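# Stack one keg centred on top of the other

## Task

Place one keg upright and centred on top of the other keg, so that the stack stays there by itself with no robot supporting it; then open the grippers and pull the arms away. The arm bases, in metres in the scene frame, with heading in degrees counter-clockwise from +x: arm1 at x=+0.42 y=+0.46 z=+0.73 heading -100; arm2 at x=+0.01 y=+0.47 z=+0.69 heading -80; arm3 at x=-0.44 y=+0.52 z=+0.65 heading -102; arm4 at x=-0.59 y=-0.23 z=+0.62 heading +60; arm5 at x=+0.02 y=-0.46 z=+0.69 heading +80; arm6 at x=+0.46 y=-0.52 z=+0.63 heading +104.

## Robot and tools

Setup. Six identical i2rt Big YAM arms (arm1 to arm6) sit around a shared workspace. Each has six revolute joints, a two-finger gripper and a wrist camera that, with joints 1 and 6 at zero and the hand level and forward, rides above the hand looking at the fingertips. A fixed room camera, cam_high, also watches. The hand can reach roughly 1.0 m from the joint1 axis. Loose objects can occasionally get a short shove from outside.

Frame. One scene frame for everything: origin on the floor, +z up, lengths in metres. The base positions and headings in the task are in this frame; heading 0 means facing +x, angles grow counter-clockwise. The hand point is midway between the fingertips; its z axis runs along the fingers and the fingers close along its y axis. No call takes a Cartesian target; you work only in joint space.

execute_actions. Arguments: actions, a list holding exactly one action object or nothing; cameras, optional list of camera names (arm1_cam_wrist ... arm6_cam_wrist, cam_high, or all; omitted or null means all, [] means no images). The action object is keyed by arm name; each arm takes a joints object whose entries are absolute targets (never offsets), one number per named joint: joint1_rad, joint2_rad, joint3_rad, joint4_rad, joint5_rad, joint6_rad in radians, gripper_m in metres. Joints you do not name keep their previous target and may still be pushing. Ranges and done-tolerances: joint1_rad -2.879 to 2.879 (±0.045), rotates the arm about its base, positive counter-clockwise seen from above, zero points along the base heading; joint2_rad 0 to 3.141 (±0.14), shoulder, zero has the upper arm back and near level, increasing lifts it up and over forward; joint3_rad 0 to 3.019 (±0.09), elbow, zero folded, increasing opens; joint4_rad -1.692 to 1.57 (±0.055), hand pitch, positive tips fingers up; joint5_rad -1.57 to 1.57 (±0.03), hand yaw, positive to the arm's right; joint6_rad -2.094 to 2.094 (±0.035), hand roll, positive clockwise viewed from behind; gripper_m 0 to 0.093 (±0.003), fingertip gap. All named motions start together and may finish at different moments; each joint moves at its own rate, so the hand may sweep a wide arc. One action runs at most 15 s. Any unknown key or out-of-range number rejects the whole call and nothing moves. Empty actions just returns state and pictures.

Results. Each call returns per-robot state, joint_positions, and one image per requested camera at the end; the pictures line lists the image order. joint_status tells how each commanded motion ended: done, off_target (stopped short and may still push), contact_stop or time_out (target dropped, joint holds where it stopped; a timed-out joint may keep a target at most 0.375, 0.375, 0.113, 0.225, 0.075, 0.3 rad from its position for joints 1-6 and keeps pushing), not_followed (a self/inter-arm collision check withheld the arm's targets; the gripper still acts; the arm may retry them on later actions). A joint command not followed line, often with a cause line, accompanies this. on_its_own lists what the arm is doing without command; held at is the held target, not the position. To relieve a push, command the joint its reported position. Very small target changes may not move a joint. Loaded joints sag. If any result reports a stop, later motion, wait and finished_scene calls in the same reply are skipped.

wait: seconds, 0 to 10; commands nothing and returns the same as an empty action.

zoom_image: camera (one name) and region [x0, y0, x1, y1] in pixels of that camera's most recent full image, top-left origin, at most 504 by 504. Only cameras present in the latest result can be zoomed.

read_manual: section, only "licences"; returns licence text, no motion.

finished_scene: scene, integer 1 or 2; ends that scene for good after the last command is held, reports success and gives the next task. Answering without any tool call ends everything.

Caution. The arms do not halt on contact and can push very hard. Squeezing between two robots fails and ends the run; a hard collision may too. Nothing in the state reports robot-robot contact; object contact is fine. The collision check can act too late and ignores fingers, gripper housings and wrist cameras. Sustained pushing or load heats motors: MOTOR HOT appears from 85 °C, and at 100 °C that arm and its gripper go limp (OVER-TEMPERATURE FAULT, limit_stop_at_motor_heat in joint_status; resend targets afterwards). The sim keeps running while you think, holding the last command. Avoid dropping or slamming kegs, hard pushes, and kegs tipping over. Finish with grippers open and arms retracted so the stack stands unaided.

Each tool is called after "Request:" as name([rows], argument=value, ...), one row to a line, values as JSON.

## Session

Request:
execute_actions([
  {"arm5":{"joints":{"joint1_rad":-0.29,"joint2_rad":1.983,"joint3_rad":0.856,"joint4_rad":-0.444,"joint5_rad":0,"joint6_rad":1.57}},"arm2":{"joints":{"joint1_rad":-0.675,"joint2_rad":1.983,"joint3_rad":0.856,"joint4_rad":-0.444,"joint5_rad":0,"joint6_rad":1.57}}},
], cameras=["arm2_cam_wrist","arm5_cam_wrist","cam_high"])

Scene clock: 2.10 s.
arm1.joint_positions: joint1_rad=+0.334 joint2_rad=+0.560 joint3_rad=+1.373 joint4_rad=-1.331 joint5_rad=+0.095 joint6_rad=-0.386 gripper_m=+0.094
arm1.joint_status: not commanded
arm1.hand: x=+0.4369 y=+0.2475 z=+1.2775 quat_wxyz=(-0.281, -0.444, -0.741, +0.418) (m; scene frame)
arm2.joint_positions: joint1_rad=-0.675 joint2_rad=+1.995 joint3_rad=+0.849 joint4_rad=-0.458 joint5_rad=-0.001 joint6_rad=+1.560 gripper_m=+0.094
arm2.joint_status: all done
arm2.hand: x=-0.1783 y=+0.1286 z=+0.5512 quat_wxyz=(+0.014, -0.970, +0.241, +0.003) (m; scene frame)
arm3.joint_positions: joint1_rad=+0.140 joint2_rad=+0.591 joint3_rad=+1.474 joint4_rad=-1.228 joint5_rad=+0.187 joint6_rad=+0.507 gripper_m=+0.094
arm3.joint_status: not commanded
arm3.hand: x=-0.4864 y=+0.3058 z=+1.2638 quat_wxyz=(-0.443, -0.741, -0.343, +0.371) (m; scene frame)
arm4.joint_positions: joint1_rad=-0.392 joint2_rad=+0.560 joint3_rad=+1.330 joint4_rad=-1.417 joint5_rad=-0.040 joint6_rad=-0.506 gripper_m=+0.094
arm4.joint_status: not commanded
arm4.hand: x=-0.4294 y=-0.0974 z=+1.1302 quat_wxyz=(-0.443, +0.498, -0.744, -0.049) (m; scene frame)
arm5.joint_positions: joint1_rad=-0.295 joint2_rad=+1.975 joint3_rad=+0.860 joint4_rad=-0.454 joint5_rad=+0.001 joint6_rad=+1.555 gripper_m=+0.095
arm5.joint_status: all done
arm5.hand: x=+0.2016 y=-0.1019 z=+0.5530 quat_wxyz=(-0.001, -0.224, -0.975, -0.001) (m; scene frame)
arm6.joint_positions: joint1_rad=-0.108 joint2_rad=+0.553 joint3_rad=+1.317 joint4_rad=-1.515 joint5_rad=-0.191 joint6_rad=+0.505 gripper_m=+0.094
arm6.joint_status: not commanded
arm6.hand: x=+0.4029 y=-0.3384 z=+1.1138 quat_wxyz=(-0.099, +0.548, -0.731, -0.395) (m; scene frame)
pictures: arm2_cam_wrist, arm5_cam_wrist, cam_high
Images, in order (width x height): arm2_cam_wrist 672x504, arm5_cam_wrist 672x504, cam_high 672x504.

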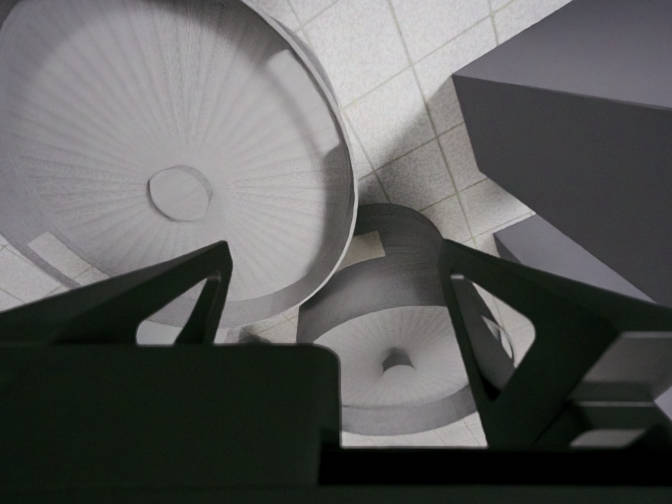

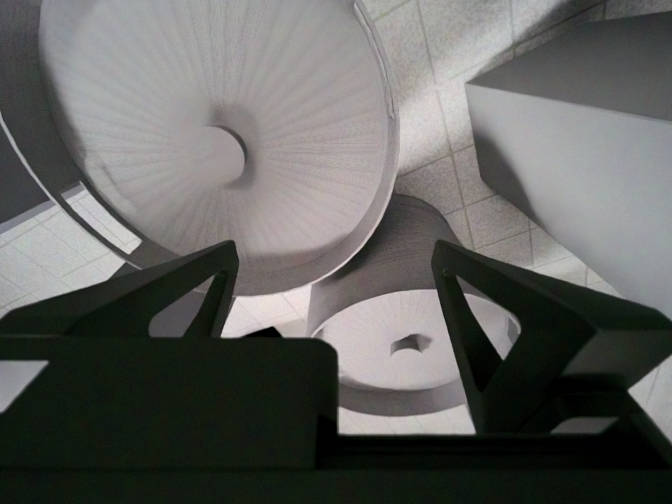

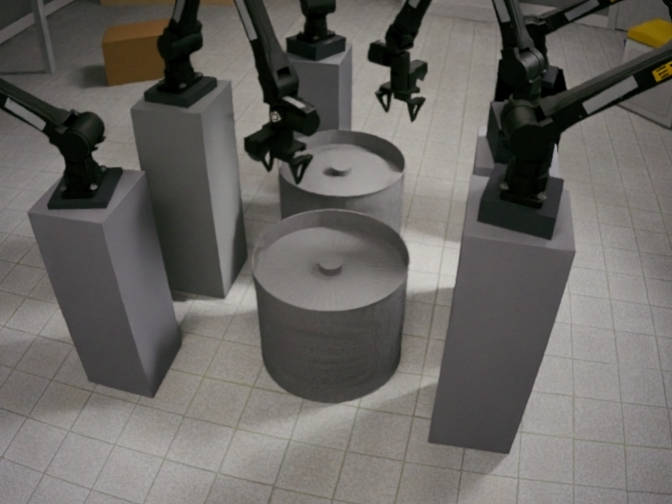

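Request:
execute_actions([
  {"arm5":{"joints":{"joint1_rad":-0.41,"joint2_rad":2.396,"joint3_rad":0.821,"joint4_rad":0.004,"joint6_rad":-1.99}},"arm2":{"joints":{"joint1_rad":0.684,"joint2_rad":2.37,"joint3_rad":0.893,"joint4_rad":-0.094,"joint6_rad":-0.55}},"arm6":{"joints":{"joint1_rad":-0.223,"joint2_rad":2.352,"joint3_rad":1.278,"joint4_rad":-0.497,"joint5_rad":0,"joint6_rad":0.2}},"arm3":{"joints":{"joint1_rad":0.25,"joint2_rad":1.4,"joint3_rad":0.2,"joint4_rad":0.4,"joint5_rad":0,"joint6_rad":0}}},
], cameras=["arm2_cam_wrist","arm5_cam_wrist","arm6_cam_wrist","arm3_cam_wrist"])

Scene clock: 5.93 s.
arm1.joint_positions: joint1_rad=+0.334 joint2_rad=+0.560 joint3_rad=+1.373 joint4_rad=-1.331 joint5_rad=+0.095 joint6_rad=-0.386 gripper_m=+0.094
arm1.joint_status: not commanded
arm1.hand: x=+0.4369 y=+0.2475 z=+1.2775 quat_wxyz=(-0.281, -0.444, -0.741, +0.418) (m; scene frame)
arm2.joint_positions: joint1_rad=+0.686 joint2_rad=+2.384 joint3_rad=+0.901 joint4_rad=-0.101 joint5_rad=-0.001 joint6_rad=-0.540 gripper_m=+0.094
arm2.joint_status: all done
arm2.hand: x=+0.2895 y=+0.2265 z=+0.4050 quat_wxyz=(+0.013, -0.084, -0.996, -0.003) (m; scene frame)
arm3.joint_positions: joint1_rad=+0.239 joint2_rad=+1.395 joint3_rad=+0.201 joint4_rad=+0.378 joint5_rad=+0.002 joint6_rad=+0.014 gripper_m=+0.094
arm3.joint_status: all done
arm3.hand: x=-0.4294 y=+0.1888 z=+0.6336 quat_wxyz=(-0.266, -0.651, -0.664, +0.255) (m; scene frame)
arm4.joint_positions: joint1_rad=-0.392 joint2_rad=+0.560 joint3_rad=+1.330 joint4_rad=-1.417 joint5_rad=-0.040 joint6_rad=-0.506 gripper_m=+0.094
arm4.joint_status: not commanded
arm4.hand: x=-0.4294 y=-0.0974 z=+1.1302 quat_wxyz=(-0.443, +0.498, -0.744, -0.049) (m; scene frame)
arm5.joint_positions: joint1_rad=-0.417 joint2_rad=+2.396 joint3_rad=+0.819 joint4_rad=-0.007 joint5_rad=+0.001 joint6_rad=-1.975 gripper_m=+0.095
arm5.joint_status: all done
arm5.hand: x=+0.2099 y=-0.1775 z=+0.3994 quat_wxyz=(+0.006, +0.996, -0.093, -0.003) (m; scene frame)
arm6.joint_positions: joint1_rad=-0.220 joint2_rad=+2.356 joint3_rad=+1.272 joint4_rad=-0.515 joint5_rad=-0.005 joint6_rad=+0.209 gripper_m=+0.094
arm6.joint_status: all done
arm6.hand: x=+0.4451 y=-0.0106 z=+0.3952 quat_wxyz=(+0.011, +0.640, -0.768, +0.009) (m; scene frame)
pictures: arm2_cam_wrist, arm3_cam_wrist, arm5_cam_wrist, arm6_cam_wrist
Images, in order (width x height): arm2_cam_wrist 672x504, arm3_cam_wrist 672x504, arm5_cam_wrist 672x504, arm6_cam_wrist 672x504.

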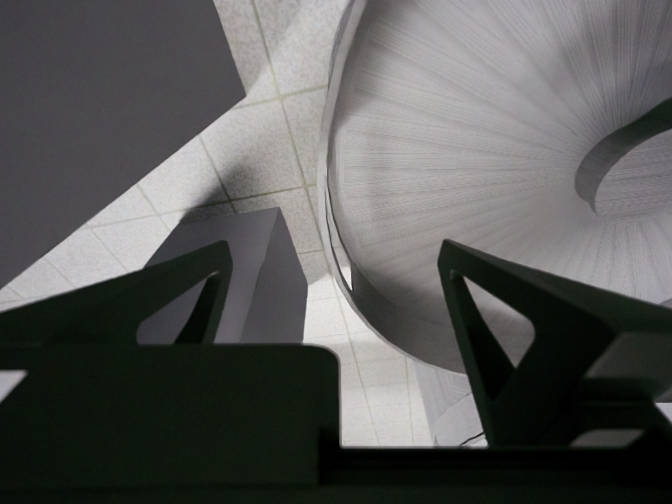

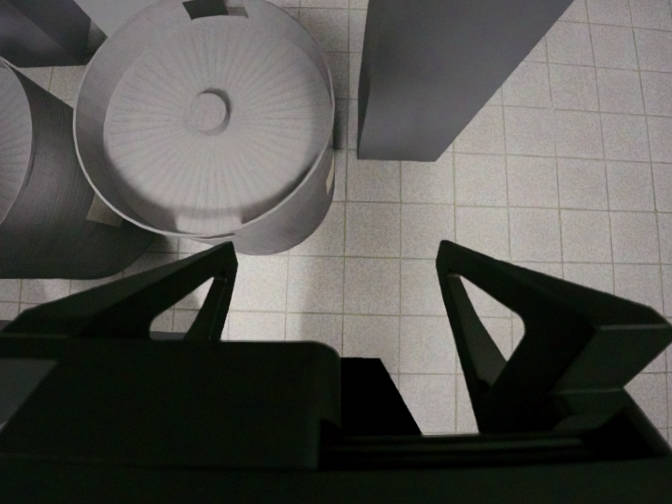

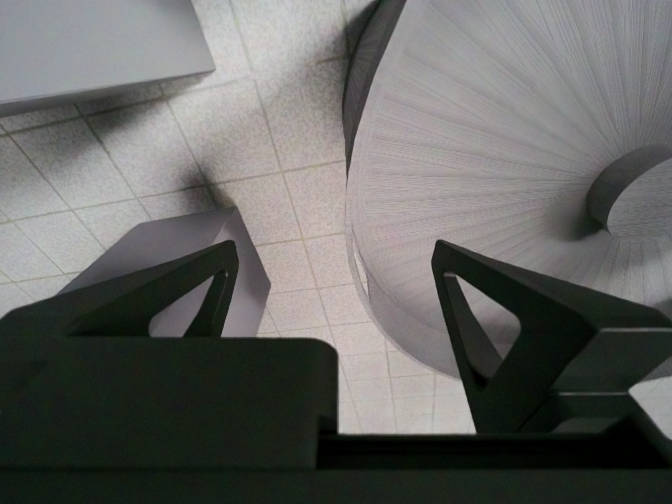

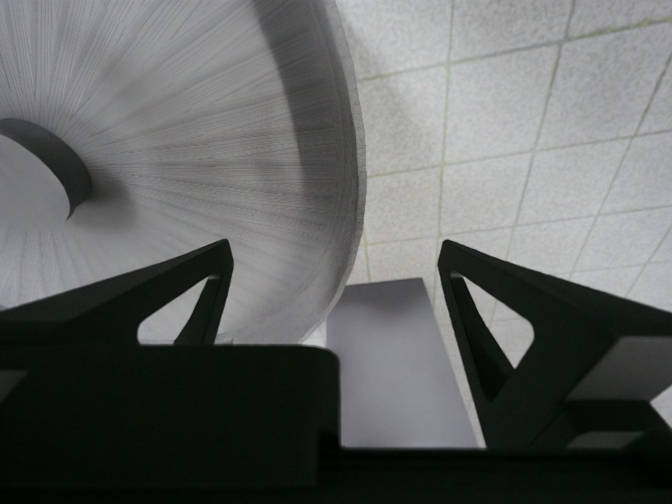

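Request:
execute_actions([
  {"arm5":{"joints":{"joint2_rad":2.662,"joint3_rad":0.98,"joint4_rad":0.117}},"arm2":{"joints":{"joint1_rad":0.70,"joint2_rad":2.62,"joint3_rad":1.02,"joint4_rad":0.03}},"arm6":{"joints":{"joint1_rad":-0.255,"joint2_rad":2.565,"joint3_rad":1.376,"joint4_rad":-0.382}}},
], cameras=[])

Request:
execute_actions([
  {"arm5":{"joints":{"gripper_m":0}},"arm2":{"joints":{"gripper_m":0}},"arm6":{"joints":{"gripper_m":0}}},
], cameras=["arm2_cam_wrist","arm5_cam_wrist","arm6_cam_wrist"])

Scene clock: 7.30 s.
arm1.joint_positions: joint1_rad=+0.334 joint2_rad=+0.560 joint3_rad=+1.373 joint4_rad=-1.331 joint5_rad=+0.095 joint6_rad=-0.386 gripper_m=+0.094
arm1.joint_status: not commanded
arm1.hand: x=+0.4369 y=+0.2475 z=+1.2775 quat_wxyz=(-0.281, -0.444, -0.741, +0.418) (m; scene frame)
arm2.joint_positions: joint1_rad=+0.686 joint2_rad=+2.640 joint3_rad=+1.016 joint4_rad=+0.023 joint5_rad=-0.001 joint6_rad=-0.540 gripper_m=+0.094
arm2.joint_status: all done
arm2.hand: x=+0.2761 y=+0.2368 z=+0.3157 quat_wxyz=(+0.020, -0.084, -0.996, -0.009) (m; scene frame)
arm3.joint_positions: joint1_rad=+0.239 joint2_rad=+1.395 joint3_rad=+0.201 joint4_rad=+0.378 joint5_rad=+0.002 joint6_rad=+0.014 gripper_m=+0.094
arm3.joint_status: not commanded
arm3.hand: x=-0.4294 y=+0.1888 z=+0.6336 quat_wxyz=(-0.266, -0.651, -0.664, +0.255) (m; scene frame)
arm4.joint_positions: joint1_rad=-0.392 joint2_rad=+0.560 joint3_rad=+1.330 joint4_rad=-1.417 joint5_rad=-0.040 joint6_rad=-0.506 gripper_m=+0.094
arm4.joint_status: not commanded
arm4.hand: x=-0.4294 y=-0.0974 z=+1.1302 quat_wxyz=(-0.443, +0.498, -0.744, -0.049) (m; scene frame)
arm5.joint_positions: joint1_rad=-0.417 joint2_rad=+2.653 joint3_rad=+0.977 joint4_rad=+0.114 joint5_rad=+0.001 joint6_rad=-1.976 gripper_m=+0.095
arm5.joint_status: all done
arm5.hand: x=+0.2155 y=-0.1691 z=+0.3124 quat_wxyz=(-0.004, +0.996, -0.092, +0.003) (m; scene frame)
arm6.joint_positions: joint1_rad=-0.260 joint2_rad=+2.553 joint3_rad=+1.375 joint4_rad=-0.392 joint5_rad=-0.004 joint6_rad=+0.209 gripper_m=+0.094
arm6.joint_status: all done
arm6.hand: x=+0.4658 y=+0.0013 z=+0.3137 quat_wxyz=(+0.001, +0.625, -0.781, -0.003) (m; scene frame)
pictures: none
No camera images: the call's "cameras" was empty. Leave "cameras" out to get every camera's image.

Scene clock: 8.17 s.
arm1.joint_positions: joint1_rad=+0.334 joint2_rad=+0.560 joint3_rad=+1.373 joint4_rad=-1.331 joint5_rad=+0.095 joint6_rad=-0.386 gripper_m=+0.094
arm1.joint_status: not commanded
arm1.hand: x=+0.4369 y=+0.2475 z=+1.2775 quat_wxyz=(-0.281, -0.444, -0.741, +0.418) (m; scene frame)
arm2.joint_positions: joint1_rad=+0.688 joint2_rad=+2.640 joint3_rad=+1.018 joint4_rad=+0.024 joint5_rad=+0.011 joint6_rad=-0.611 gripper_m=+0.001
arm2.joint_status: all done
arm2.hand: x=+0.2763 y=+0.2347 z=+0.3157 quat_wxyz=(+0.022, -0.047, -0.999, -0.004) (m; scene frame)
arm3.joint_positions: joint1_rad=+0.239 joint2_rad=+1.395 joint3_rad=+0.201 joint4_rad=+0.378 joint5_rad=+0.002 joint6_rad=+0.014 gripper_m=+0.094
arm3.joint_status: not commanded
arm3.hand: x=-0.4294 y=+0.1888 z=+0.6336 quat_wxyz=(-0.266, -0.651, -0.664, +0.255) (m; scene frame)
arm4.joint_positions: joint1_rad=-0.392 joint2_rad=+0.560 joint3_rad=+1.330 joint4_rad=-1.417 joint5_rad=-0.040 joint6_rad=-0.506 gripper_m=+0.094
arm4.joint_status: not commanded
arm4.hand: x=-0.4294 y=-0.0974 z=+1.1302 quat_wxyz=(-0.443, +0.498, -0.744, -0.049) (m; scene frame)
arm5.joint_positions: joint1_rad=-0.417 joint2_rad=+2.653 joint3_rad=+0.977 joint4_rad=+0.114 joint5_rad=+0.002 joint6_rad=-1.986 gripper_m=+0.002
arm5.joint_status: all done
arm5.hand: x=+0.2155 y=-0.1692 z=+0.3124 quat_wxyz=(-0.004, +0.996, -0.087, +0.003) (m; scene frame)
arm6.joint_positions: joint1_rad=-0.242 joint2_rad=+2.553 joint3_rad=+1.375 joint4_rad=-0.389 joint5_rad=+0.014 joint6_rad=+0.166 gripper_m=+0.002
arm6.joint_status: all done
arm6.hand: x=+0.4595 y=+0.0020 z=+0.3137 quat_wxyz=(-0.006, +0.648, -0.762, +0.002) (m; scene frame)
pictures: arm2_cam_wrist, arm5_cam_wrist, arm6_cam_wrist
Images, in order (width x height): arm2_cam_wrist 672x504, arm5_cam_wrist 672x504, arm6_cam_wrist 672x504.

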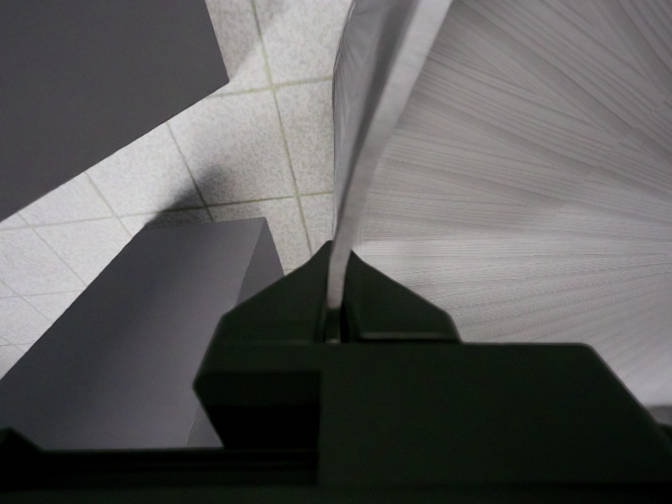

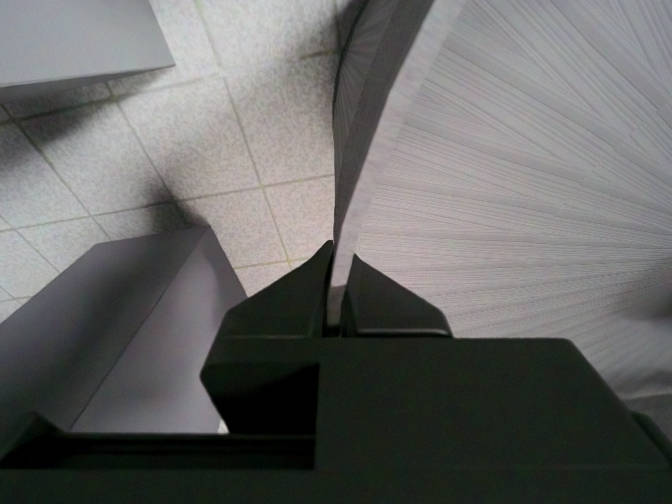

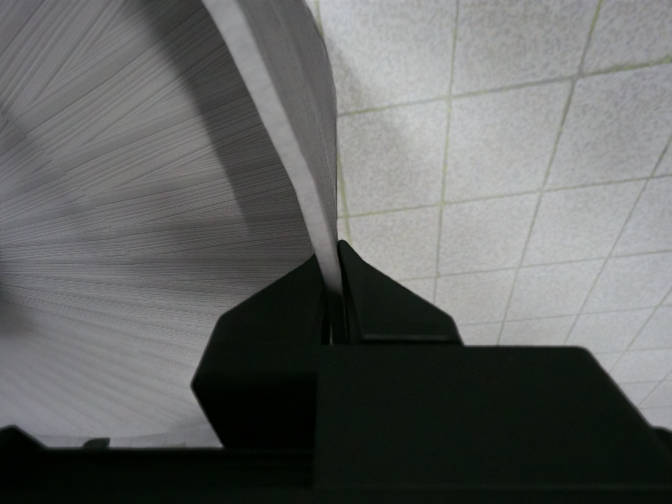

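Request:
execute_actions([
  {"arm5":{"joints":{"joint2_rad":2.24,"joint3_rad":0.773,"joint4_rad":-0.054}},"arm2":{"joints":{"joint1_rad":0.688,"joint2_rad":2.247,"joint3_rad":0.82,"joint4_rad":-0.094}},"arm6":{"joints":{"joint1_rad":-0.242,"joint2_rad":2.288,"joint3_rad":1.314,"joint4_rad":-0.567}}},
], cameras=[])

Request:
execute_actions([
  {"arm5":{"joints":{"joint2_rad":1.711,"joint3_rad":0.715,"joint4_rad":-0.495}},"arm2":{"joints":{"joint2_rad":1.741,"joint3_rad":0.764,"joint4_rad":-0.514}},"arm6":{"joints":{"joint2_rad":1.982,"joint3_rad":1.32,"joint4_rad":-0.86}}},
], cameras=[])

Request:
execute_actions([
  {"arm5":{"joints":{"joint2_rad":1.331,"joint3_rad":0.93,"joint4_rad":-1.0}},"arm2":{"joints":{"joint2_rad":1.377,"joint3_rad":0.974,"joint4_rad":-1.0}},"arm6":{"joints":{"joint2_rad":1.777,"joint3_rad":1.534,"joint4_rad":-1.25}}},
], cameras=["cam_high"])

Scene clock: 10.10 s.
arm1.joint_positions: joint1_rad=+0.334 joint2_rad=+0.560 joint3_rad=+1.373 joint4_rad=-1.331 joint5_rad=+0.095 joint6_rad=-0.386 gripper_m=+0.094
arm1.joint_status: not commanded
arm1.hand: x=+0.4369 y=+0.2475 z=+1.2775 quat_wxyz=(-0.281, -0.444, -0.741, +0.418) (m; scene frame)
arm2.joint_positions: joint1_rad=+0.676 joint2_rad=+2.374 joint3_rad=+0.852 joint4_rad=-0.052 joint5_rad=+0.008 joint6_rad=-0.607 gripper_m=+0.001
arm2.joint_status: all done
arm2.hand: x=+0.2751 y=+0.2323 z=+0.4071 quat_wxyz=(+0.012, -0.055, -0.998, +0.003) (m; scene frame)
arm3.joint_positions: joint1_rad=+0.239 joint2_rad=+1.395 joint3_rad=+0.201 joint4_rad=+0.378 joint5_rad=+0.002 joint6_rad=+0.014 gripper_m=+0.094
arm3.joint_status: not commanded
arm3.hand: x=-0.4294 y=+0.1888 z=+0.6336 quat_wxyz=(-0.266, -0.651, -0.664, +0.255) (m; scene frame)
arm4.joint_positions: joint1_rad=-0.392 joint2_rad=+0.560 joint3_rad=+1.330 joint4_rad=-1.417 joint5_rad=-0.040 joint6_rad=-0.506 gripper_m=+0.094
arm4.joint_status: not commanded
arm4.hand: x=-0.4294 y=-0.0974 z=+1.1302 quat_wxyz=(-0.443, +0.498, -0.744, -0.049) (m; scene frame)
arm5.joint_positions: joint1_rad=-0.405 joint2_rad=+2.370 joint3_rad=+0.813 joint4_rad=-0.023 joint5_rad=-0.012 joint6_rad=-1.975 gripper_m=+0.001
arm5.joint_status: all done
arm5.hand: x=+0.2065 y=-0.1710 z=+0.4080 quat_wxyz=(+0.001, +0.996, -0.087, -0.007) (m; scene frame)
arm6.joint_positions: joint1_rad=-0.229 joint2_rad=+2.335 joint3_rad=+1.290 joint4_rad=-0.560 joint5_rad=+0.017 joint6_rad=+0.192 gripper_m=+0.002
arm6.joint_status: all done
arm6.hand: x=+0.4533 y=-0.0035 z=+0.4089 quat_wxyz=(+0.004, +0.643, -0.765, +0.018) (m; scene frame)
pictures: none
No camera images: the call's "cameras" was empty. Leave "cameras" out to get every camera's image.

Scene clock: 12.63 s.
arm1.joint_positions: joint1_rad=+0.334 joint2_rad=+0.560 joint3_rad=+1.373 joint4_rad=-1.331 joint5_rad=+0.095 joint6_rad=-0.386 gripper_m=+0.094
arm1.joint_status: not commanded
arm1.hand: x=+0.4369 y=+0.2475 z=+1.2775 quat_wxyz=(-0.281, -0.444, -0.741, +0.418) (m; scene frame)
arm2.joint_positions: joint1_rad=+0.680 joint2_rad=+1.875 joint3_rad=+0.738 joint4_rad=-0.463 joint5_rad=+0.016 joint6_rad=-0.611 gripper_m=+0.001
arm2.joint_status: all done
arm2.hand: x=+0.2731 y=+0.2363 z=+0.5693 quat_wxyz=(+0.024, -0.051, -0.998, -0.002) (m; scene frame)
arm3.joint_positions: joint1_rad=+0.239 joint2_rad=+1.395 joint3_rad=+0.201 joint4_rad=+0.378 joint5_rad=+0.002 joint6_rad=+0.014 gripper_m=+0.094
arm3.joint_status: not commanded
arm3.hand: x=-0.4294 y=+0.1888 z=+0.6336 quat_wxyz=(-0.266, -0.651, -0.664, +0.255) (m; scene frame)
arm4.joint_positions: joint1_rad=-0.392 joint2_rad=+0.560 joint3_rad=+1.330 joint4_rad=-1.417 joint5_rad=-0.040 joint6_rad=-0.506 gripper_m=+0.094
arm4.joint_status: not commanded
arm4.hand: x=-0.4294 y=-0.0974 z=+1.1302 quat_wxyz=(-0.443, +0.498, -0.744, -0.049) (m; scene frame)
arm5.joint_positions: joint1_rad=-0.403 joint2_rad=+1.851 joint3_rad=+0.708 joint4_rad=-0.438 joint5_rad=-0.018 joint6_rad=-1.981 gripper_m=+0.001
arm5.joint_status: joint4_rad time_out (moved -0.415 of -0.472); the others done
arm5.on_its_own: joint4_rad reads -0.438 and still pushes toward -0.495 since a time_out
arm5.hand: x=+0.2072 y=-0.1666 z=+0.5722 quat_wxyz=(+0.000, +0.997, -0.083, -0.010) (m; scene frame)
arm6.joint_positions: joint1_rad=-0.230 joint2_rad=+2.018 joint3_rad=+1.282 joint4_rad=-0.868 joint5_rad=+0.005 joint6_rad=+0.184 gripper_m=+0.002
arm6.joint_status: all done
arm6.hand: x=+0.4523 y=+0.0017 z=+0.5684 quat_wxyz=(+0.009, +0.646, -0.763, +0.014) (m; scene frame)
pictures: none
No camera images: the call's "cameras" was empty. Leave "cameras" out to get every camera's image.

not run: a stop came earlier in this reply.

Request:
execute_actions([
  {"arm5":{"joints":{"joint2_rad":1.331,"joint3_rad":0.93,"joint4_rad":-0.95}},"arm2":{"joints":{"joint2_rad":1.377,"joint3_rad":0.974,"joint4_rad":-0.95}},"arm6":{"joints":{"joint2_rad":1.777,"joint3_rad":1.534,"joint4_rad":-1.25}}},
], cameras=["cam_high"])

Scene clock: 15.30 s.
arm1.joint_positions: joint1_rad=+0.334 joint2_rad=+0.560 joint3_rad=+1.373 joint4_rad=-1.331 joint5_rad=+0.095 joint6_rad=-0.386 gripper_m=+0.094
arm1.joint_status: not commanded
arm1.hand: x=+0.4369 y=+0.2475 z=+1.2775 quat_wxyz=(-0.281, -0.444, -0.741, +0.418) (m; scene frame)
arm2.joint_positions: joint1_rad=+0.675 joint2_rad=+1.523 joint3_rad=+0.818 joint4_rad=-0.893 joint5_rad=+0.017 joint6_rad=-0.609 gripper_m=+0.001
arm2.joint_status: joint2_rad time_out (moved -0.352 of -0.498); joint3_rad time_out (moved +0.081 of +0.236); joint4_rad time_out (moved -0.430 of -0.487)
arm2.on_its_own: joint2_rad reads +1.523 and still pushes toward +1.377 since a time_out; joint3_rad reads +0.818 and still pushes toward +0.931 since a time_out; joint4_rad reads -0.893 and still pushes toward -0.950 since a time_out
arm2.hand: x=+0.2759 y=+0.2330 z=+0.7091 quat_wxyz=(+0.024, -0.055, -0.998, -0.001) (m; scene frame)
arm3.joint_positions: joint1_rad=+0.239 joint2_rad=+1.395 joint3_rad=+0.201 joint4_rad=+0.378 joint5_rad=+0.002 joint6_rad=+0.014 gripper_m=+0.094
arm3.joint_status: not commanded
arm3.hand: x=-0.4294 y=+0.1888 z=+0.6336 quat_wxyz=(-0.266, -0.651, -0.664, +0.255) (m; scene frame)
arm4.joint_positions: joint1_rad=-0.392 joint2_rad=+0.560 joint3_rad=+1.330 joint4_rad=-1.417 joint5_rad=-0.040 joint6_rad=-0.506 gripper_m=+0.094
arm4.joint_status: not commanded
arm4.hand: x=-0.4294 y=-0.0974 z=+1.1302 quat_wxyz=(-0.443, +0.498, -0.744, -0.049) (m; scene frame)
arm5.joint_positions: joint1_rad=-0.403 joint2_rad=+1.460 joint3_rad=+0.786 joint4_rad=-0.888 joint5_rad=-0.015 joint6_rad=-1.977 gripper_m=+0.001
arm5.joint_status: joint3_rad time_out (moved +0.078 of +0.222); joint4_rad time_out (moved -0.450 of -0.512); the others done
arm5.on_its_own: joint3_rad reads +0.786 and still pushes toward +0.899 since a time_out; joint4_rad reads -0.888 and still pushes toward -0.950 since a time_out
arm5.hand: x=+0.2077 y=-0.1667 z=+0.7201 quat_wxyz=(-0.007, +0.996, -0.084, -0.004) (m; scene frame)
arm6.joint_positions: joint1_rad=-0.230 joint2_rad=+1.830 joint3_rad=+1.432 joint4_rad=-1.250 joint5_rad=+0.005 joint6_rad=+0.185 gripper_m=+0.002
arm6.joint_status: joint3_rad time_out (moved +0.150 of +0.252); the others done
arm6.on_its_own: joint3_rad reads +1.432 and still pushes toward +1.534 since a time_out
arm6.hand: x=+0.4526 y=-0.0026 z=+0.7142 quat_wxyz=(+0.023, +0.645, -0.763, +0.031) (m; scene frame)
pictures: cam_high
Images, in order (width x height): cam_high 672x504.

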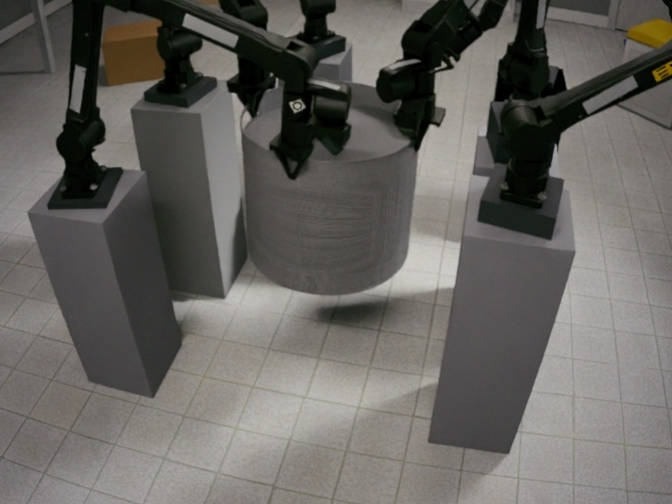

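Request:
execute_actions([
  {"arm5":{"joints":{"joint1_rad":0.046,"joint2_rad":1.101,"joint3_rad":0.743,"joint4_rad":-1.0,"joint6_rad":-1.528}},"arm2":{"joints":{"joint1_rad":0.225,"joint2_rad":1.188,"joint3_rad":0.808,"joint4_rad":-0.98,"joint6_rad":-1.059}},"arm6":{"joints":{"joint1_rad":0.079,"joint2_rad":1.777,"joint3_rad":1.534,"joint4_rad":-1.25,"joint6_rad":0.494}}},
], cameras=[])

Request:
execute_actions([
  {"arm5":{"joints":{"joint1_rad":0.648,"joint2_rad":1.101,"joint3_rad":0.743,"joint4_rad":-1.0,"joint6_rad":-0.926}},"arm2":{"joints":{"joint1_rad":-0.322,"joint2_rad":1.216,"joint3_rad":0.83,"joint4_rad":-0.98,"joint6_rad":-1.606}},"arm6":{"joints":{"joint1_rad":0.362,"joint2_rad":1.886,"joint3_rad":1.691,"joint4_rad":-1.3,"joint6_rad":0.777}}},
], cameras=[])

Request:
execute_actions([
  {"arm5":{"joints":{"joint1_rad":1.096,"joint2_rad":1.331,"joint3_rad":0.93,"joint4_rad":-0.95,"joint6_rad":-0.478}},"arm2":{"joints":{"joint1_rad":-0.727,"joint2_rad":1.439,"joint3_rad":1.037,"joint4_rad":-0.95,"joint6_rad":-2.011}},"arm6":{"joints":{"joint1_rad":0.589,"joint2_rad":2.126,"joint3_rad":2.07,"joint4_rad":-1.44,"joint6_rad":1.004}}},
], cameras=["cam_high","arm3_cam_wrist"])

Scene clock: 21.03 s.
arm1.joint_positions: joint1_rad=+0.334 joint2_rad=+0.560 joint3_rad=+1.373 joint4_rad=-1.331 joint5_rad=+0.095 joint6_rad=-0.386 gripper_m=+0.094
arm1.joint_status: not commanded
arm1.hand: x=+0.4369 y=+0.2475 z=+1.2775 quat_wxyz=(-0.281, -0.444, -0.741, +0.418) (m; scene frame)
arm2.joint_positions: joint1_rad=+0.220 joint2_rad=+1.325 joint3_rad=+0.670 joint4_rad=-0.961 joint5_rad=+0.001 joint6_rad=-1.071 gripper_m=+0.001
arm2.joint_status: joint3_rad time_out (moved -0.149 of -0.010); the others done
arm2.on_its_own: joint3_rad reads +0.670 and still pushes toward +0.784 since a time_out
arm2.hand: x=+0.1209 y=+0.2048 z=+0.7285 quat_wxyz=(+0.018, -0.052, -0.998, -0.020) (m; scene frame)
arm3.joint_positions: joint1_rad=+0.239 joint2_rad=+1.395 joint3_rad=+0.201 joint4_rad=+0.378 joint5_rad=+0.002 joint6_rad=+0.014 gripper_m=+0.094
arm3.joint_status: not commanded
arm3.hand: x=-0.4294 y=+0.1888 z=+0.6336 quat_wxyz=(-0.266, -0.651, -0.664, +0.255) (m; scene frame)
arm4.joint_positions: joint1_rad=-0.392 joint2_rad=+0.560 joint3_rad=+1.330 joint4_rad=-1.417 joint5_rad=-0.040 joint6_rad=-0.506 gripper_m=+0.094
arm4.joint_status: not commanded
arm4.hand: x=-0.4294 y=-0.0974 z=+1.1302 quat_wxyz=(-0.443, +0.498, -0.744, -0.049) (m; scene frame)
arm5.joint_positions: joint1_rad=+0.054 joint2_rad=+1.222 joint3_rad=+0.622 joint4_rad=-0.985 joint5_rad=+0.001 joint6_rad=-1.522 gripper_m=+0.001
arm5.joint_status: joint3_rad time_out (moved -0.164 of -0.043); the others done
arm5.on_its_own: joint3_rad reads +0.622 and still pushes toward +0.736 since a time_out
arm5.hand: x=+0.0524 y=-0.1939 z=+0.7380 quat_wxyz=(+0.007, +0.996, -0.084, +0.000) (m; scene frame)
arm6.joint_positions: joint1_rad=+0.076 joint2_rad=+1.802 joint3_rad=+1.445 joint4_rad=-1.265 joint5_rad=+0.005 joint6_rad=+0.491 gripper_m=+0.002
arm6.joint_status: all done
arm6.hand: x=+0.2963 y=-0.0265 z=+0.7329 quat_wxyz=(+0.007, +0.645, -0.764, +0.024) (m; scene frame)
pictures: none
No camera images: the call's "cameras" was empty. Leave "cameras" out to get every camera's image.

not run: a stop came earlier in this reply.

not run: a stop came earlier in this reply.

Request:
execute_actions([
  {"arm5":{"joints":{"joint1_rad":0.648,"joint2_rad":1.101,"joint3_rad":0.743,"joint4_rad":-1.0,"joint6_rad":-0.926}},"arm2":{"joints":{"joint1_rad":-0.322,"joint2_rad":1.216,"joint3_rad":0.83,"joint4_rad":-0.98,"joint6_rad":-1.606}},"arm6":{"joints":{"joint1_rad":0.362,"joint2_rad":1.886,"joint3_rad":1.691,"joint4_rad":-1.3,"joint6_rad":0.777}}},
], cameras=[])

Scene clock: 23.83 s.
arm1.joint_positions: joint1_rad=+0.334 joint2_rad=+0.560 joint3_rad=+1.373 joint4_rad=-1.331 joint5_rad=+0.095 joint6_rad=-0.386 gripper_m=+0.094
arm1.joint_status: not commanded
arm1.hand: x=+0.4369 y=+0.2475 z=+1.2775 quat_wxyz=(-0.281, -0.444, -0.741, +0.418) (m; scene frame)
arm2.joint_positions: joint1_rad=-0.322 joint2_rad=+1.349 joint3_rad=+0.673 joint4_rad=-0.910 joint5_rad=-0.001 joint6_rad=-1.619 gripper_m=+0.001
arm2.joint_status: joint3_rad time_out (moved +0.003 of +0.160); joint4_rad time_out (moved +0.050 of -0.019); the others done
arm2.on_its_own: joint3_rad reads +0.673 and still pushes toward +0.785 since a time_out; joint4_rad reads -0.910 and still pushes toward -0.980 since a time_out
arm2.hand: x=-0.0330 y=+0.1744 z=+0.7250 quat_wxyz=(+0.007, -0.048, -0.999, -0.007) (m; scene frame)
arm3.joint_positions: joint1_rad=+0.239 joint2_rad=+1.395 joint3_rad=+0.201 joint4_rad=+0.378 joint5_rad=+0.002 joint6_rad=+0.014 gripper_m=+0.094
arm3.joint_status: not commanded
arm3.hand: x=-0.4294 y=+0.1888 z=+0.6336 quat_wxyz=(-0.266, -0.651, -0.664, +0.255) (m; scene frame)
arm4.joint_positions: joint1_rad=-0.392 joint2_rad=+0.560 joint3_rad=+1.330 joint4_rad=-1.417 joint5_rad=-0.040 joint6_rad=-0.506 gripper_m=+0.094
arm4.joint_status: not commanded
arm4.hand: x=-0.4294 y=-0.0974 z=+1.1302 quat_wxyz=(-0.443, +0.498, -0.744, -0.049) (m; scene frame)
arm5.joint_positions: joint1_rad=+0.650 joint2_rad=+1.221 joint3_rad=+0.595 joint4_rad=-0.956 joint5_rad=+0.014 joint6_rad=-0.932 gripper_m=+0.001
arm5.joint_status: joint3_rad time_out (moved -0.028 of +0.121); the others done
arm5.on_its_own: joint3_rad reads +0.595 and still pushes toward +0.707 since a time_out
arm5.hand: x=-0.0981 y=-0.2257 z=+0.7295 quat_wxyz=(+0.001, +0.997, -0.080, +0.009) (m; scene frame)
arm6.joint_positions: joint1_rad=+0.351 joint2_rad=+1.914 joint3_rad=+1.606 joint4_rad=-1.309 joint5_rad=+0.011 joint6_rad=+0.761 gripper_m=+0.002
arm6.joint_status: all done
arm6.hand: x=+0.1435 y=-0.0510 z=+0.7315 quat_wxyz=(-0.003, +0.647, -0.762, +0.022) (m; scene frame)
pictures: none
joint command not followed: on one or more control steps a check withheld the commanded joint targets of the arm6 arm, and it was not sent them on those steps.
cause: the commanded joint targets would bring a part of the robot too close to another arm (this arm's wrist (the part past joint 4) and the other arm's wrist (the part past joint 4), along the way the arms are being sent); next, command targets that bring no part of the robot closer to that arm.
No camera images: the call's "cameras" was empty. Leave "cameras" out to get every camera's image.

Request:
execute_actions([
  {"arm5":{"joints":{"joint1_rad":1.096,"joint2_rad":1.331,"joint3_rad":0.93,"joint4_rad":-0.95,"joint6_rad":-0.478}},"arm2":{"joints":{"joint1_rad":-0.727,"joint2_rad":1.439,"joint3_rad":1.037,"joint4_rad":-0.95,"joint6_rad":-2.011}},"arm6":{"joints":{"joint1_rad":0.589,"joint2_rad":2.126,"joint3_rad":2.07,"joint4_rad":-1.44,"joint6_rad":1.004}}},
], cameras=["cam_high","arm3_cam_wrist"])

Scene clock: 26.47 s.
arm1.joint_positions: joint1_rad=+0.334 joint2_rad=+0.560 joint3_rad=+1.373 joint4_rad=-1.331 joint5_rad=+0.095 joint6_rad=-0.386 gripper_m=+0.094
arm1.joint_status: not commanded
arm1.hand: x=+0.4369 y=+0.2475 z=+1.2775 quat_wxyz=(-0.281, -0.444, -0.741, +0.418) (m; scene frame)
arm2.joint_positions: joint1_rad=-0.725 joint2_rad=+1.616 joint3_rad=+0.902 joint4_rad=-0.906 joint5_rad=+0.000 joint6_rad=-2.029 gripper_m=+0.001
arm2.joint_status: joint2_rad time_out (moved +0.267 of +0.090); joint3_rad time_out (moved +0.229 of +0.364); the others done
arm2.on_its_own: joint2_rad reads +1.616 and still pushes toward +1.439 since a time_out; joint3_rad reads +0.902 and still pushes toward +1.014 since a time_out
arm2.hand: x=-0.1901 y=+0.1430 z=+0.7077 quat_wxyz=(-0.004, -0.045, -0.999, -0.021) (m; scene frame)
arm3.joint_positions: joint1_rad=+0.239 joint2_rad=+1.395 joint3_rad=+0.201 joint4_rad=+0.378 joint5_rad=+0.002 joint6_rad=+0.014 gripper_m=+0.094
arm3.joint_status: not commanded
arm3.hand: x=-0.4294 y=+0.1888 z=+0.6336 quat_wxyz=(-0.266, -0.651, -0.664, +0.255) (m; scene frame)
arm4.joint_positions: joint1_rad=-0.392 joint2_rad=+0.560 joint3_rad=+1.330 joint4_rad=-1.417 joint5_rad=-0.040 joint6_rad=-0.506 gripper_m=+0.094
arm4.joint_status: not commanded
arm4.hand: x=-0.4294 y=-0.0974 z=+1.1302 quat_wxyz=(-0.443, +0.498, -0.744, -0.049) (m; scene frame)
arm5.joint_positions: joint1_rad=+1.107 joint2_rad=+1.484 joint3_rad=+0.789 joint4_rad=-0.919 joint5_rad=+0.004 joint6_rad=-0.480 gripper_m=+0.001
arm5.joint_status: joint2_rad time_out (moved +0.263 of +0.110); joint3_rad time_out (moved +0.195 of +0.335); the others done
arm5.on_its_own: joint2_rad reads +1.484 and still pushes toward +1.331 since a time_out; joint3_rad reads +0.789 and still pushes toward +0.902 since a time_out
arm5.hand: x=-0.2525 y=-0.2571 z=+0.7133 quat_wxyz=(+0.010, +0.997, -0.078, +0.019) (m; scene frame)
arm6.joint_positions: joint1_rad=+0.575 joint2_rad=+2.163 joint3_rad=+1.978 joint4_rad=-1.455 joint5_rad=+0.008 joint6_rad=+0.983 gripper_m=+0.002
arm6.joint_status: joint3_rad time_out (moved +0.371 of +0.464); the others done
arm6.on_its_own: joint3_rad reads +1.978 and still pushes toward +2.070 since a time_out
arm6.hand: x=-0.0132 y=-0.0776 z=+0.7202 quat_wxyz=(-0.008, +0.648, -0.761, +0.033) (m; scene frame)
pictures: arm3_cam_wrist, cam_high
Images, in order (width x height): arm3_cam_wrist 672x504, cam_high 672x504.

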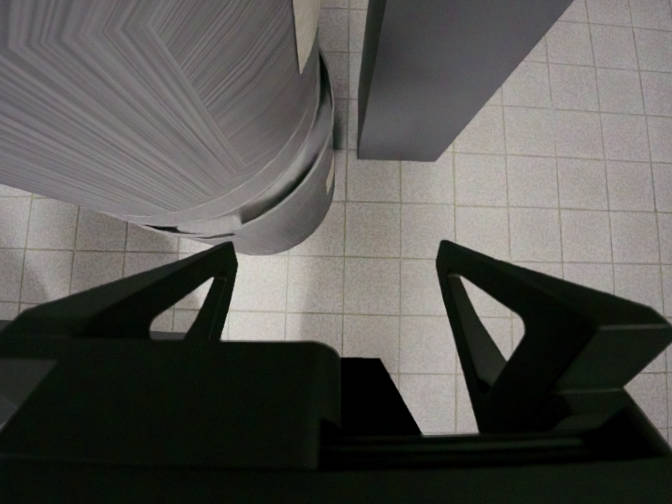

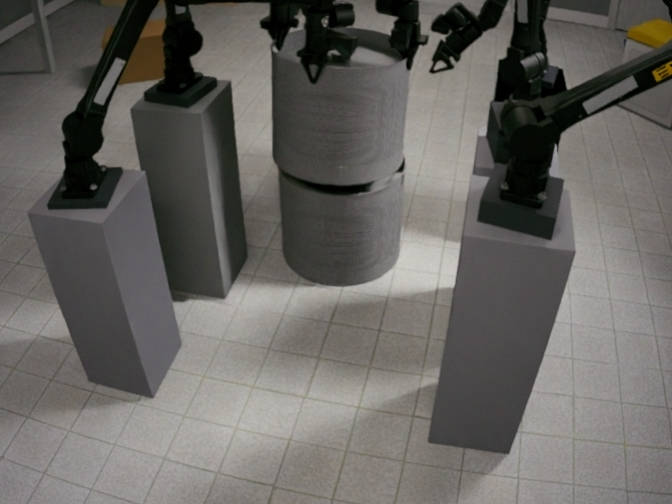

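Request:
execute_actions([
  {"arm5":{"joints":{"joint1_rad":1.089,"joint2_rad":1.416,"joint3_rad":0.926,"joint4_rad":-0.86}},"arm2":{"joints":{"joint1_rad":-0.753,"joint2_rad":1.444,"joint3_rad":0.985,"joint4_rad":-0.88,"joint6_rad":-2.05}},"arm6":{"joints":{"joint1_rad":0.586,"joint2_rad":2.169,"joint3_rad":2.052,"joint4_rad":-1.39}}},
], cameras=["cam_high","arm3_cam_wrist"])

Scene clock: 28.90 s.
arm1.joint_positions: joint1_rad=+0.334 joint2_rad=+0.560 joint3_rad=+1.373 joint4_rad=-1.331 joint5_rad=+0.095 joint6_rad=-0.386 gripper_m=+0.094
arm1.joint_status: not commanded
arm1.hand: x=+0.4369 y=+0.2475 z=+1.2775 quat_wxyz=(-0.281, -0.444, -0.741, +0.418) (m; scene frame)
arm2.joint_positions: joint1_rad=-0.742 joint2_rad=+1.624 joint3_rad=+0.870 joint4_rad=-0.858 joint5_rad=+0.006 joint6_rad=-2.035 gripper_m=+0.001
arm2.joint_status: joint2_rad time_out (moved +0.008 of -0.172); joint3_rad time_out (moved -0.032 of +0.083); the others done
arm2.on_its_own: joint2_rad reads +1.624 and still pushes toward +1.444 since a time_out; joint3_rad reads +0.870 and still pushes toward +0.982 since a time_out
arm2.hand: x=-0.1935 y=+0.1516 z=+0.6956 quat_wxyz=(+0.000, -0.051, -0.999, -0.019) (m; scene frame)
arm3.joint_positions: joint1_rad=+0.239 joint2_rad=+1.395 joint3_rad=+0.201 joint4_rad=+0.378 joint5_rad=+0.002 joint6_rad=+0.014 gripper_m=+0.094
arm3.joint_status: not commanded
arm3.hand: x=-0.4294 y=+0.1888 z=+0.6336 quat_wxyz=(-0.266, -0.651, -0.664, +0.255) (m; scene frame)
arm4.joint_positions: joint1_rad=-0.392 joint2_rad=+0.560 joint3_rad=+1.330 joint4_rad=-1.417 joint5_rad=-0.040 joint6_rad=-0.506 gripper_m=+0.094
arm4.joint_status: not commanded
arm4.hand: x=-0.4294 y=-0.0974 z=+1.1302 quat_wxyz=(-0.443, +0.498, -0.744, -0.049) (m; scene frame)
arm5.joint_positions: joint1_rad=+1.097 joint2_rad=+1.565 joint3_rad=+0.789 joint4_rad=-0.829 joint5_rad=+0.005 joint6_rad=-0.478 gripper_m=+0.001
arm5.joint_status: joint2_rad time_out (moved +0.081 of -0.068); joint3_rad time_out (moved +0.000 of +0.137); the others done
arm5.on_its_own: joint2_rad reads +1.565 and still pushes toward +1.416 since a time_out; joint3_rad reads +0.789 and still pushes toward +0.902 since a time_out
arm5.hand: x=-0.2602 y=-0.2470 z=+0.6862 quat_wxyz=(+0.007, +0.996, -0.084, +0.016) (m; scene frame)
arm6.joint_positions: joint1_rad=+0.573 joint2_rad=+2.195 joint3_rad=+1.978 joint4_rad=-1.407 joint5_rad=+0.016 joint6_rad=+0.992 gripper_m=+0.002
arm6.joint_status: all done
arm6.hand: x=-0.0189 y=-0.0691 z=+0.6988 quat_wxyz=(-0.011, +0.644, -0.764, +0.025) (m; scene frame)
pictures: arm3_cam_wrist, cam_high
Images, in order (width x height): arm3_cam_wrist 672x504, cam_high 672x504.

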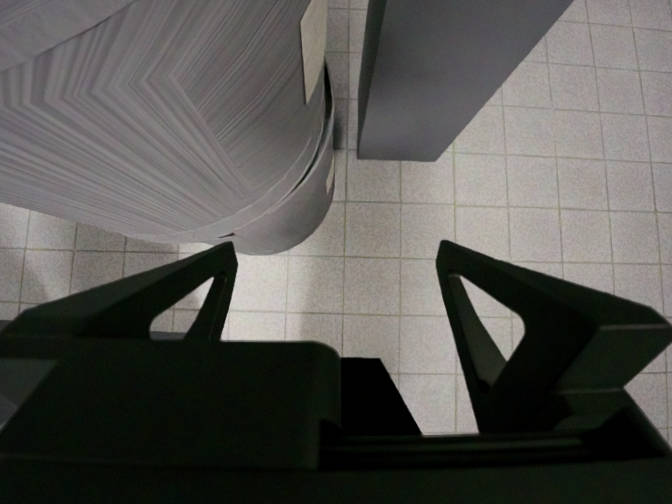

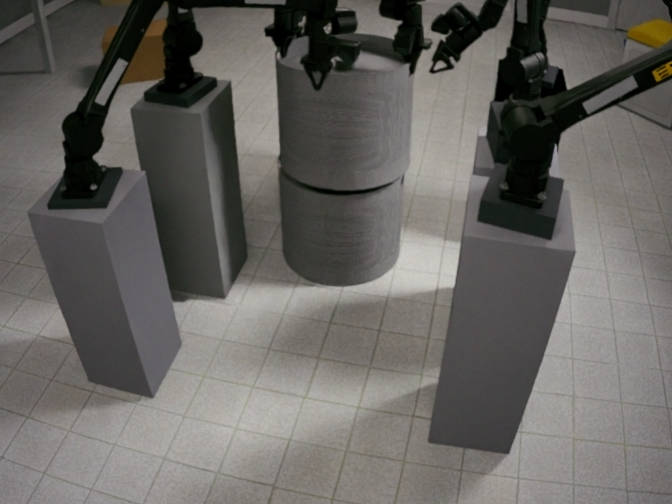

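Request:
execute_actions([
  {"arm2":{"joints":{"joint2_rad":1.475}},"arm6":{"joints":{"joint2_rad":2.19,"joint4_rad":-1.38}}},
], cameras=["cam_high","arm3_cam_wrist"])

Scene clock: 31.10 s.
arm1.joint_positions: joint1_rad=+0.334 joint2_rad=+0.560 joint3_rad=+1.373 joint4_rad=-1.331 joint5_rad=+0.095 joint6_rad=-0.386 gripper_m=+0.094
arm1.joint_status: not commanded
arm1.hand: x=+0.4369 y=+0.2475 z=+1.2775 quat_wxyz=(-0.281, -0.444, -0.741, +0.418) (m; scene frame)
arm2.joint_positions: joint1_rad=-0.742 joint2_rad=+1.649 joint3_rad=+0.870 joint4_rad=-0.847 joint5_rad=+0.006 joint6_rad=-2.036 gripper_m=+0.001
arm2.joint_status: joint2_rad time_out (moved +0.025 of -0.149)
arm2.on_its_own: joint2_rad reads +1.649 and still pushes toward +1.475 since a time_out; joint3_rad reads +0.870 and still pushes toward +0.982 since a time_out
arm2.hand: x=-0.1933 y=+0.1523 z=+0.6865 quat_wxyz=(-0.003, -0.050, -0.998, -0.025) (m; scene frame)
arm3.joint_positions: joint1_rad=+0.239 joint2_rad=+1.395 joint3_rad=+0.201 joint4_rad=+0.378 joint5_rad=+0.002 joint6_rad=+0.014 gripper_m=+0.094
arm3.joint_status: not commanded
arm3.hand: x=-0.4294 y=+0.1888 z=+0.6336 quat_wxyz=(-0.266, -0.651, -0.664, +0.255) (m; scene frame)
arm4.joint_positions: joint1_rad=-0.392 joint2_rad=+0.560 joint3_rad=+1.330 joint4_rad=-1.417 joint5_rad=-0.040 joint6_rad=-0.506 gripper_m=+0.094
arm4.joint_status: not commanded
arm4.hand: x=-0.4294 y=-0.0974 z=+1.1302 quat_wxyz=(-0.443, +0.498, -0.744, -0.049) (m; scene frame)
arm5.joint_positions: joint1_rad=+1.097 joint2_rad=+1.565 joint3_rad=+0.789 joint4_rad=-0.829 joint5_rad=+0.004 joint6_rad=-0.478 gripper_m=+0.001
arm5.joint_status: not commanded
arm5.on_its_own: joint2_rad reads +1.565 and still pushes toward +1.416 since a time_out; joint3_rad reads +0.789 and still pushes toward +0.902 since a time_out
arm5.hand: x=-0.2603 y=-0.2472 z=+0.6862 quat_wxyz=(+0.008, +0.996, -0.084, +0.015) (m; scene frame)
arm6.joint_positions: joint1_rad=+0.573 joint2_rad=+2.202 joint3_rad=+1.978 joint4_rad=-1.407 joint5_rad=+0.013 joint6_rad=+0.992 gripper_m=+0.002
arm6.joint_status: all done
arm6.hand: x=-0.0190 y=-0.0698 z=+0.6945 quat_wxyz=(-0.010, +0.644, -0.764, +0.029) (m; scene frame)
pictures: arm3_cam_wrist, cam_high
Images, in order (width x height): arm3_cam_wrist 672x504, cam_high 672x504.

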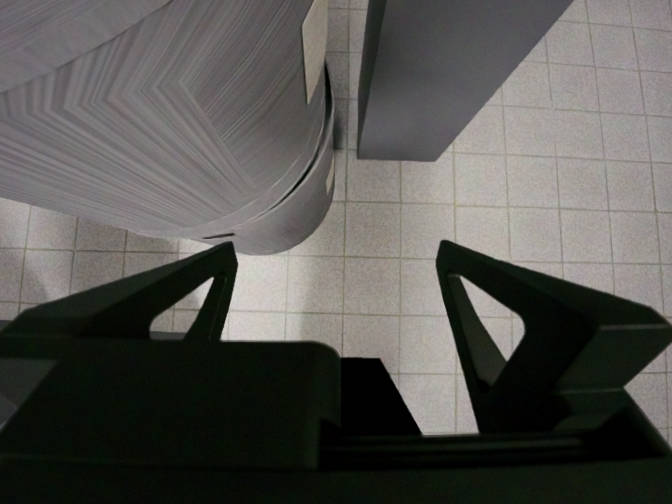

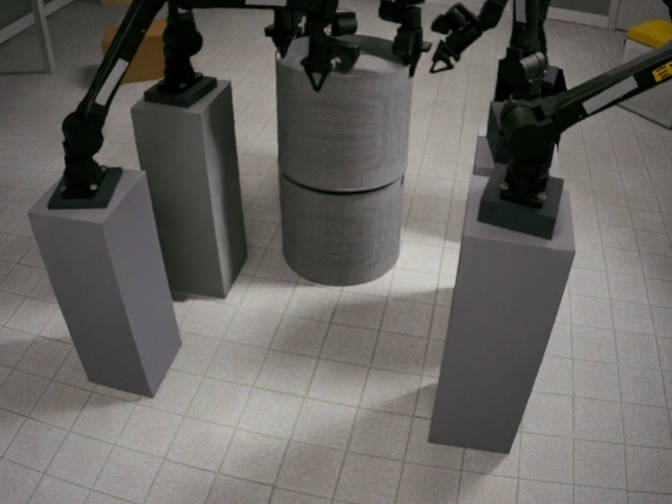

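Request:
execute_actions([
  {"arm6":{"joints":{"joint2_rad":2.22}}},
], cameras=["cam_high","arm3_cam_wrist"])

Scene clock: 32.07 s.
arm1.joint_positions: joint1_rad=+0.334 joint2_rad=+0.560 joint3_rad=+1.373 joint4_rad=-1.331 joint5_rad=+0.095 joint6_rad=-0.386 gripper_m=+0.094
arm1.joint_status: not commanded
arm1.hand: x=+0.4369 y=+0.2475 z=+1.2775 quat_wxyz=(-0.281, -0.444, -0.741, +0.418) (m; scene frame)
arm2.joint_positions: joint1_rad=-0.742 joint2_rad=+1.649 joint3_rad=+0.870 joint4_rad=-0.846 joint5_rad=+0.009 joint6_rad=-2.036 gripper_m=+0.001
arm2.joint_status: not commanded
arm2.on_its_own: joint2_rad reads +1.649 and still pushes toward +1.475 since a time_out; joint3_rad reads +0.870 and still pushes toward +0.982 since a time_out
arm2.hand: x=-0.1939 y=+0.1522 z=+0.6865 quat_wxyz=(-0.001, -0.050, -0.998, -0.025) (m; scene frame)
arm3.joint_positions: joint1_rad=+0.239 joint2_rad=+1.395 joint3_rad=+0.201 joint4_rad=+0.378 joint5_rad=+0.002 joint6_rad=+0.014 gripper_m=+0.094
arm3.joint_status: not commanded
arm3.hand: x=-0.4294 y=+0.1888 z=+0.6336 quat_wxyz=(-0.266, -0.651, -0.664, +0.255) (m; scene frame)
arm4.joint_positions: joint1_rad=-0.392 joint2_rad=+0.560 joint3_rad=+1.330 joint4_rad=-1.417 joint5_rad=-0.040 joint6_rad=-0.506 gripper_m=+0.094
arm4.joint_status: not commanded
arm4.hand: x=-0.4294 y=-0.0974 z=+1.1302 quat_wxyz=(-0.443, +0.498, -0.744, -0.049) (m; scene frame)
arm5.joint_positions: joint1_rad=+1.097 joint2_rad=+1.565 joint3_rad=+0.789 joint4_rad=-0.829 joint5_rad=+0.002 joint6_rad=-0.480 gripper_m=+0.001
arm5.joint_status: not commanded
arm5.on_its_own: joint2_rad reads +1.565 and still pushes toward +1.416 since a time_out; joint3_rad reads +0.789 and still pushes toward +0.902 since a time_out
arm5.hand: x=-0.2605 y=-0.2474 z=+0.6862 quat_wxyz=(+0.008, +0.996, -0.083, +0.015) (m; scene frame)
arm6.joint_positions: joint1_rad=+0.573 joint2_rad=+2.206 joint3_rad=+1.979 joint4_rad=-1.407 joint5_rad=+0.011 joint6_rad=+0.992 gripper_m=+0.002
arm6.joint_status: all done
arm6.hand: x=-0.0192 y=-0.0697 z=+0.6924 quat_wxyz=(-0.009, +0.644, -0.765, +0.030) (m; scene frame)
pictures: arm3_cam_wrist, cam_high
Images, in order (width x height): arm3_cam_wrist 672x504, cam_high 672x504.

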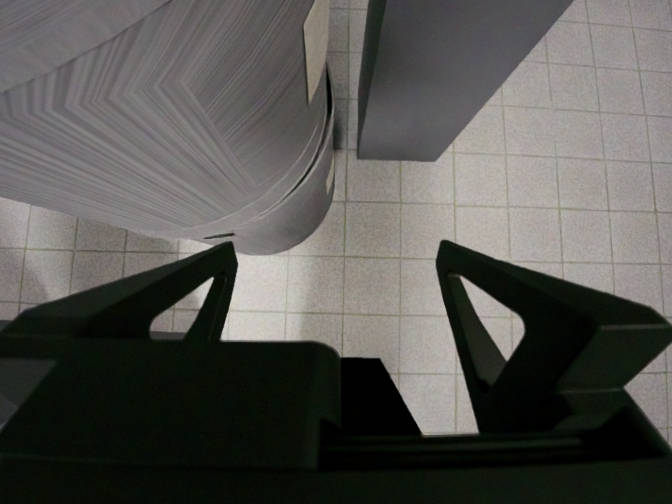

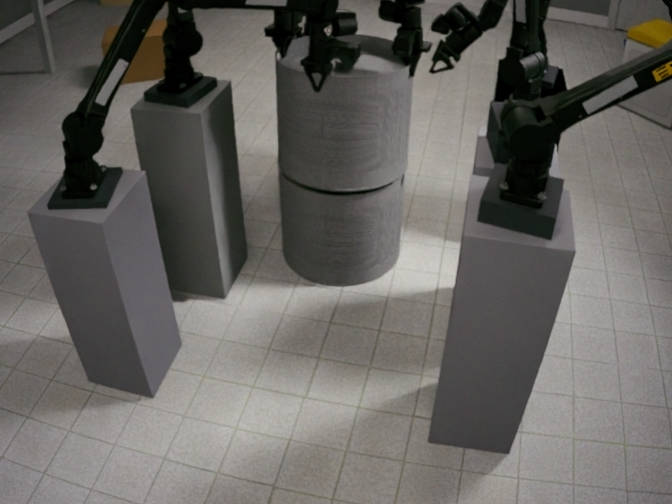

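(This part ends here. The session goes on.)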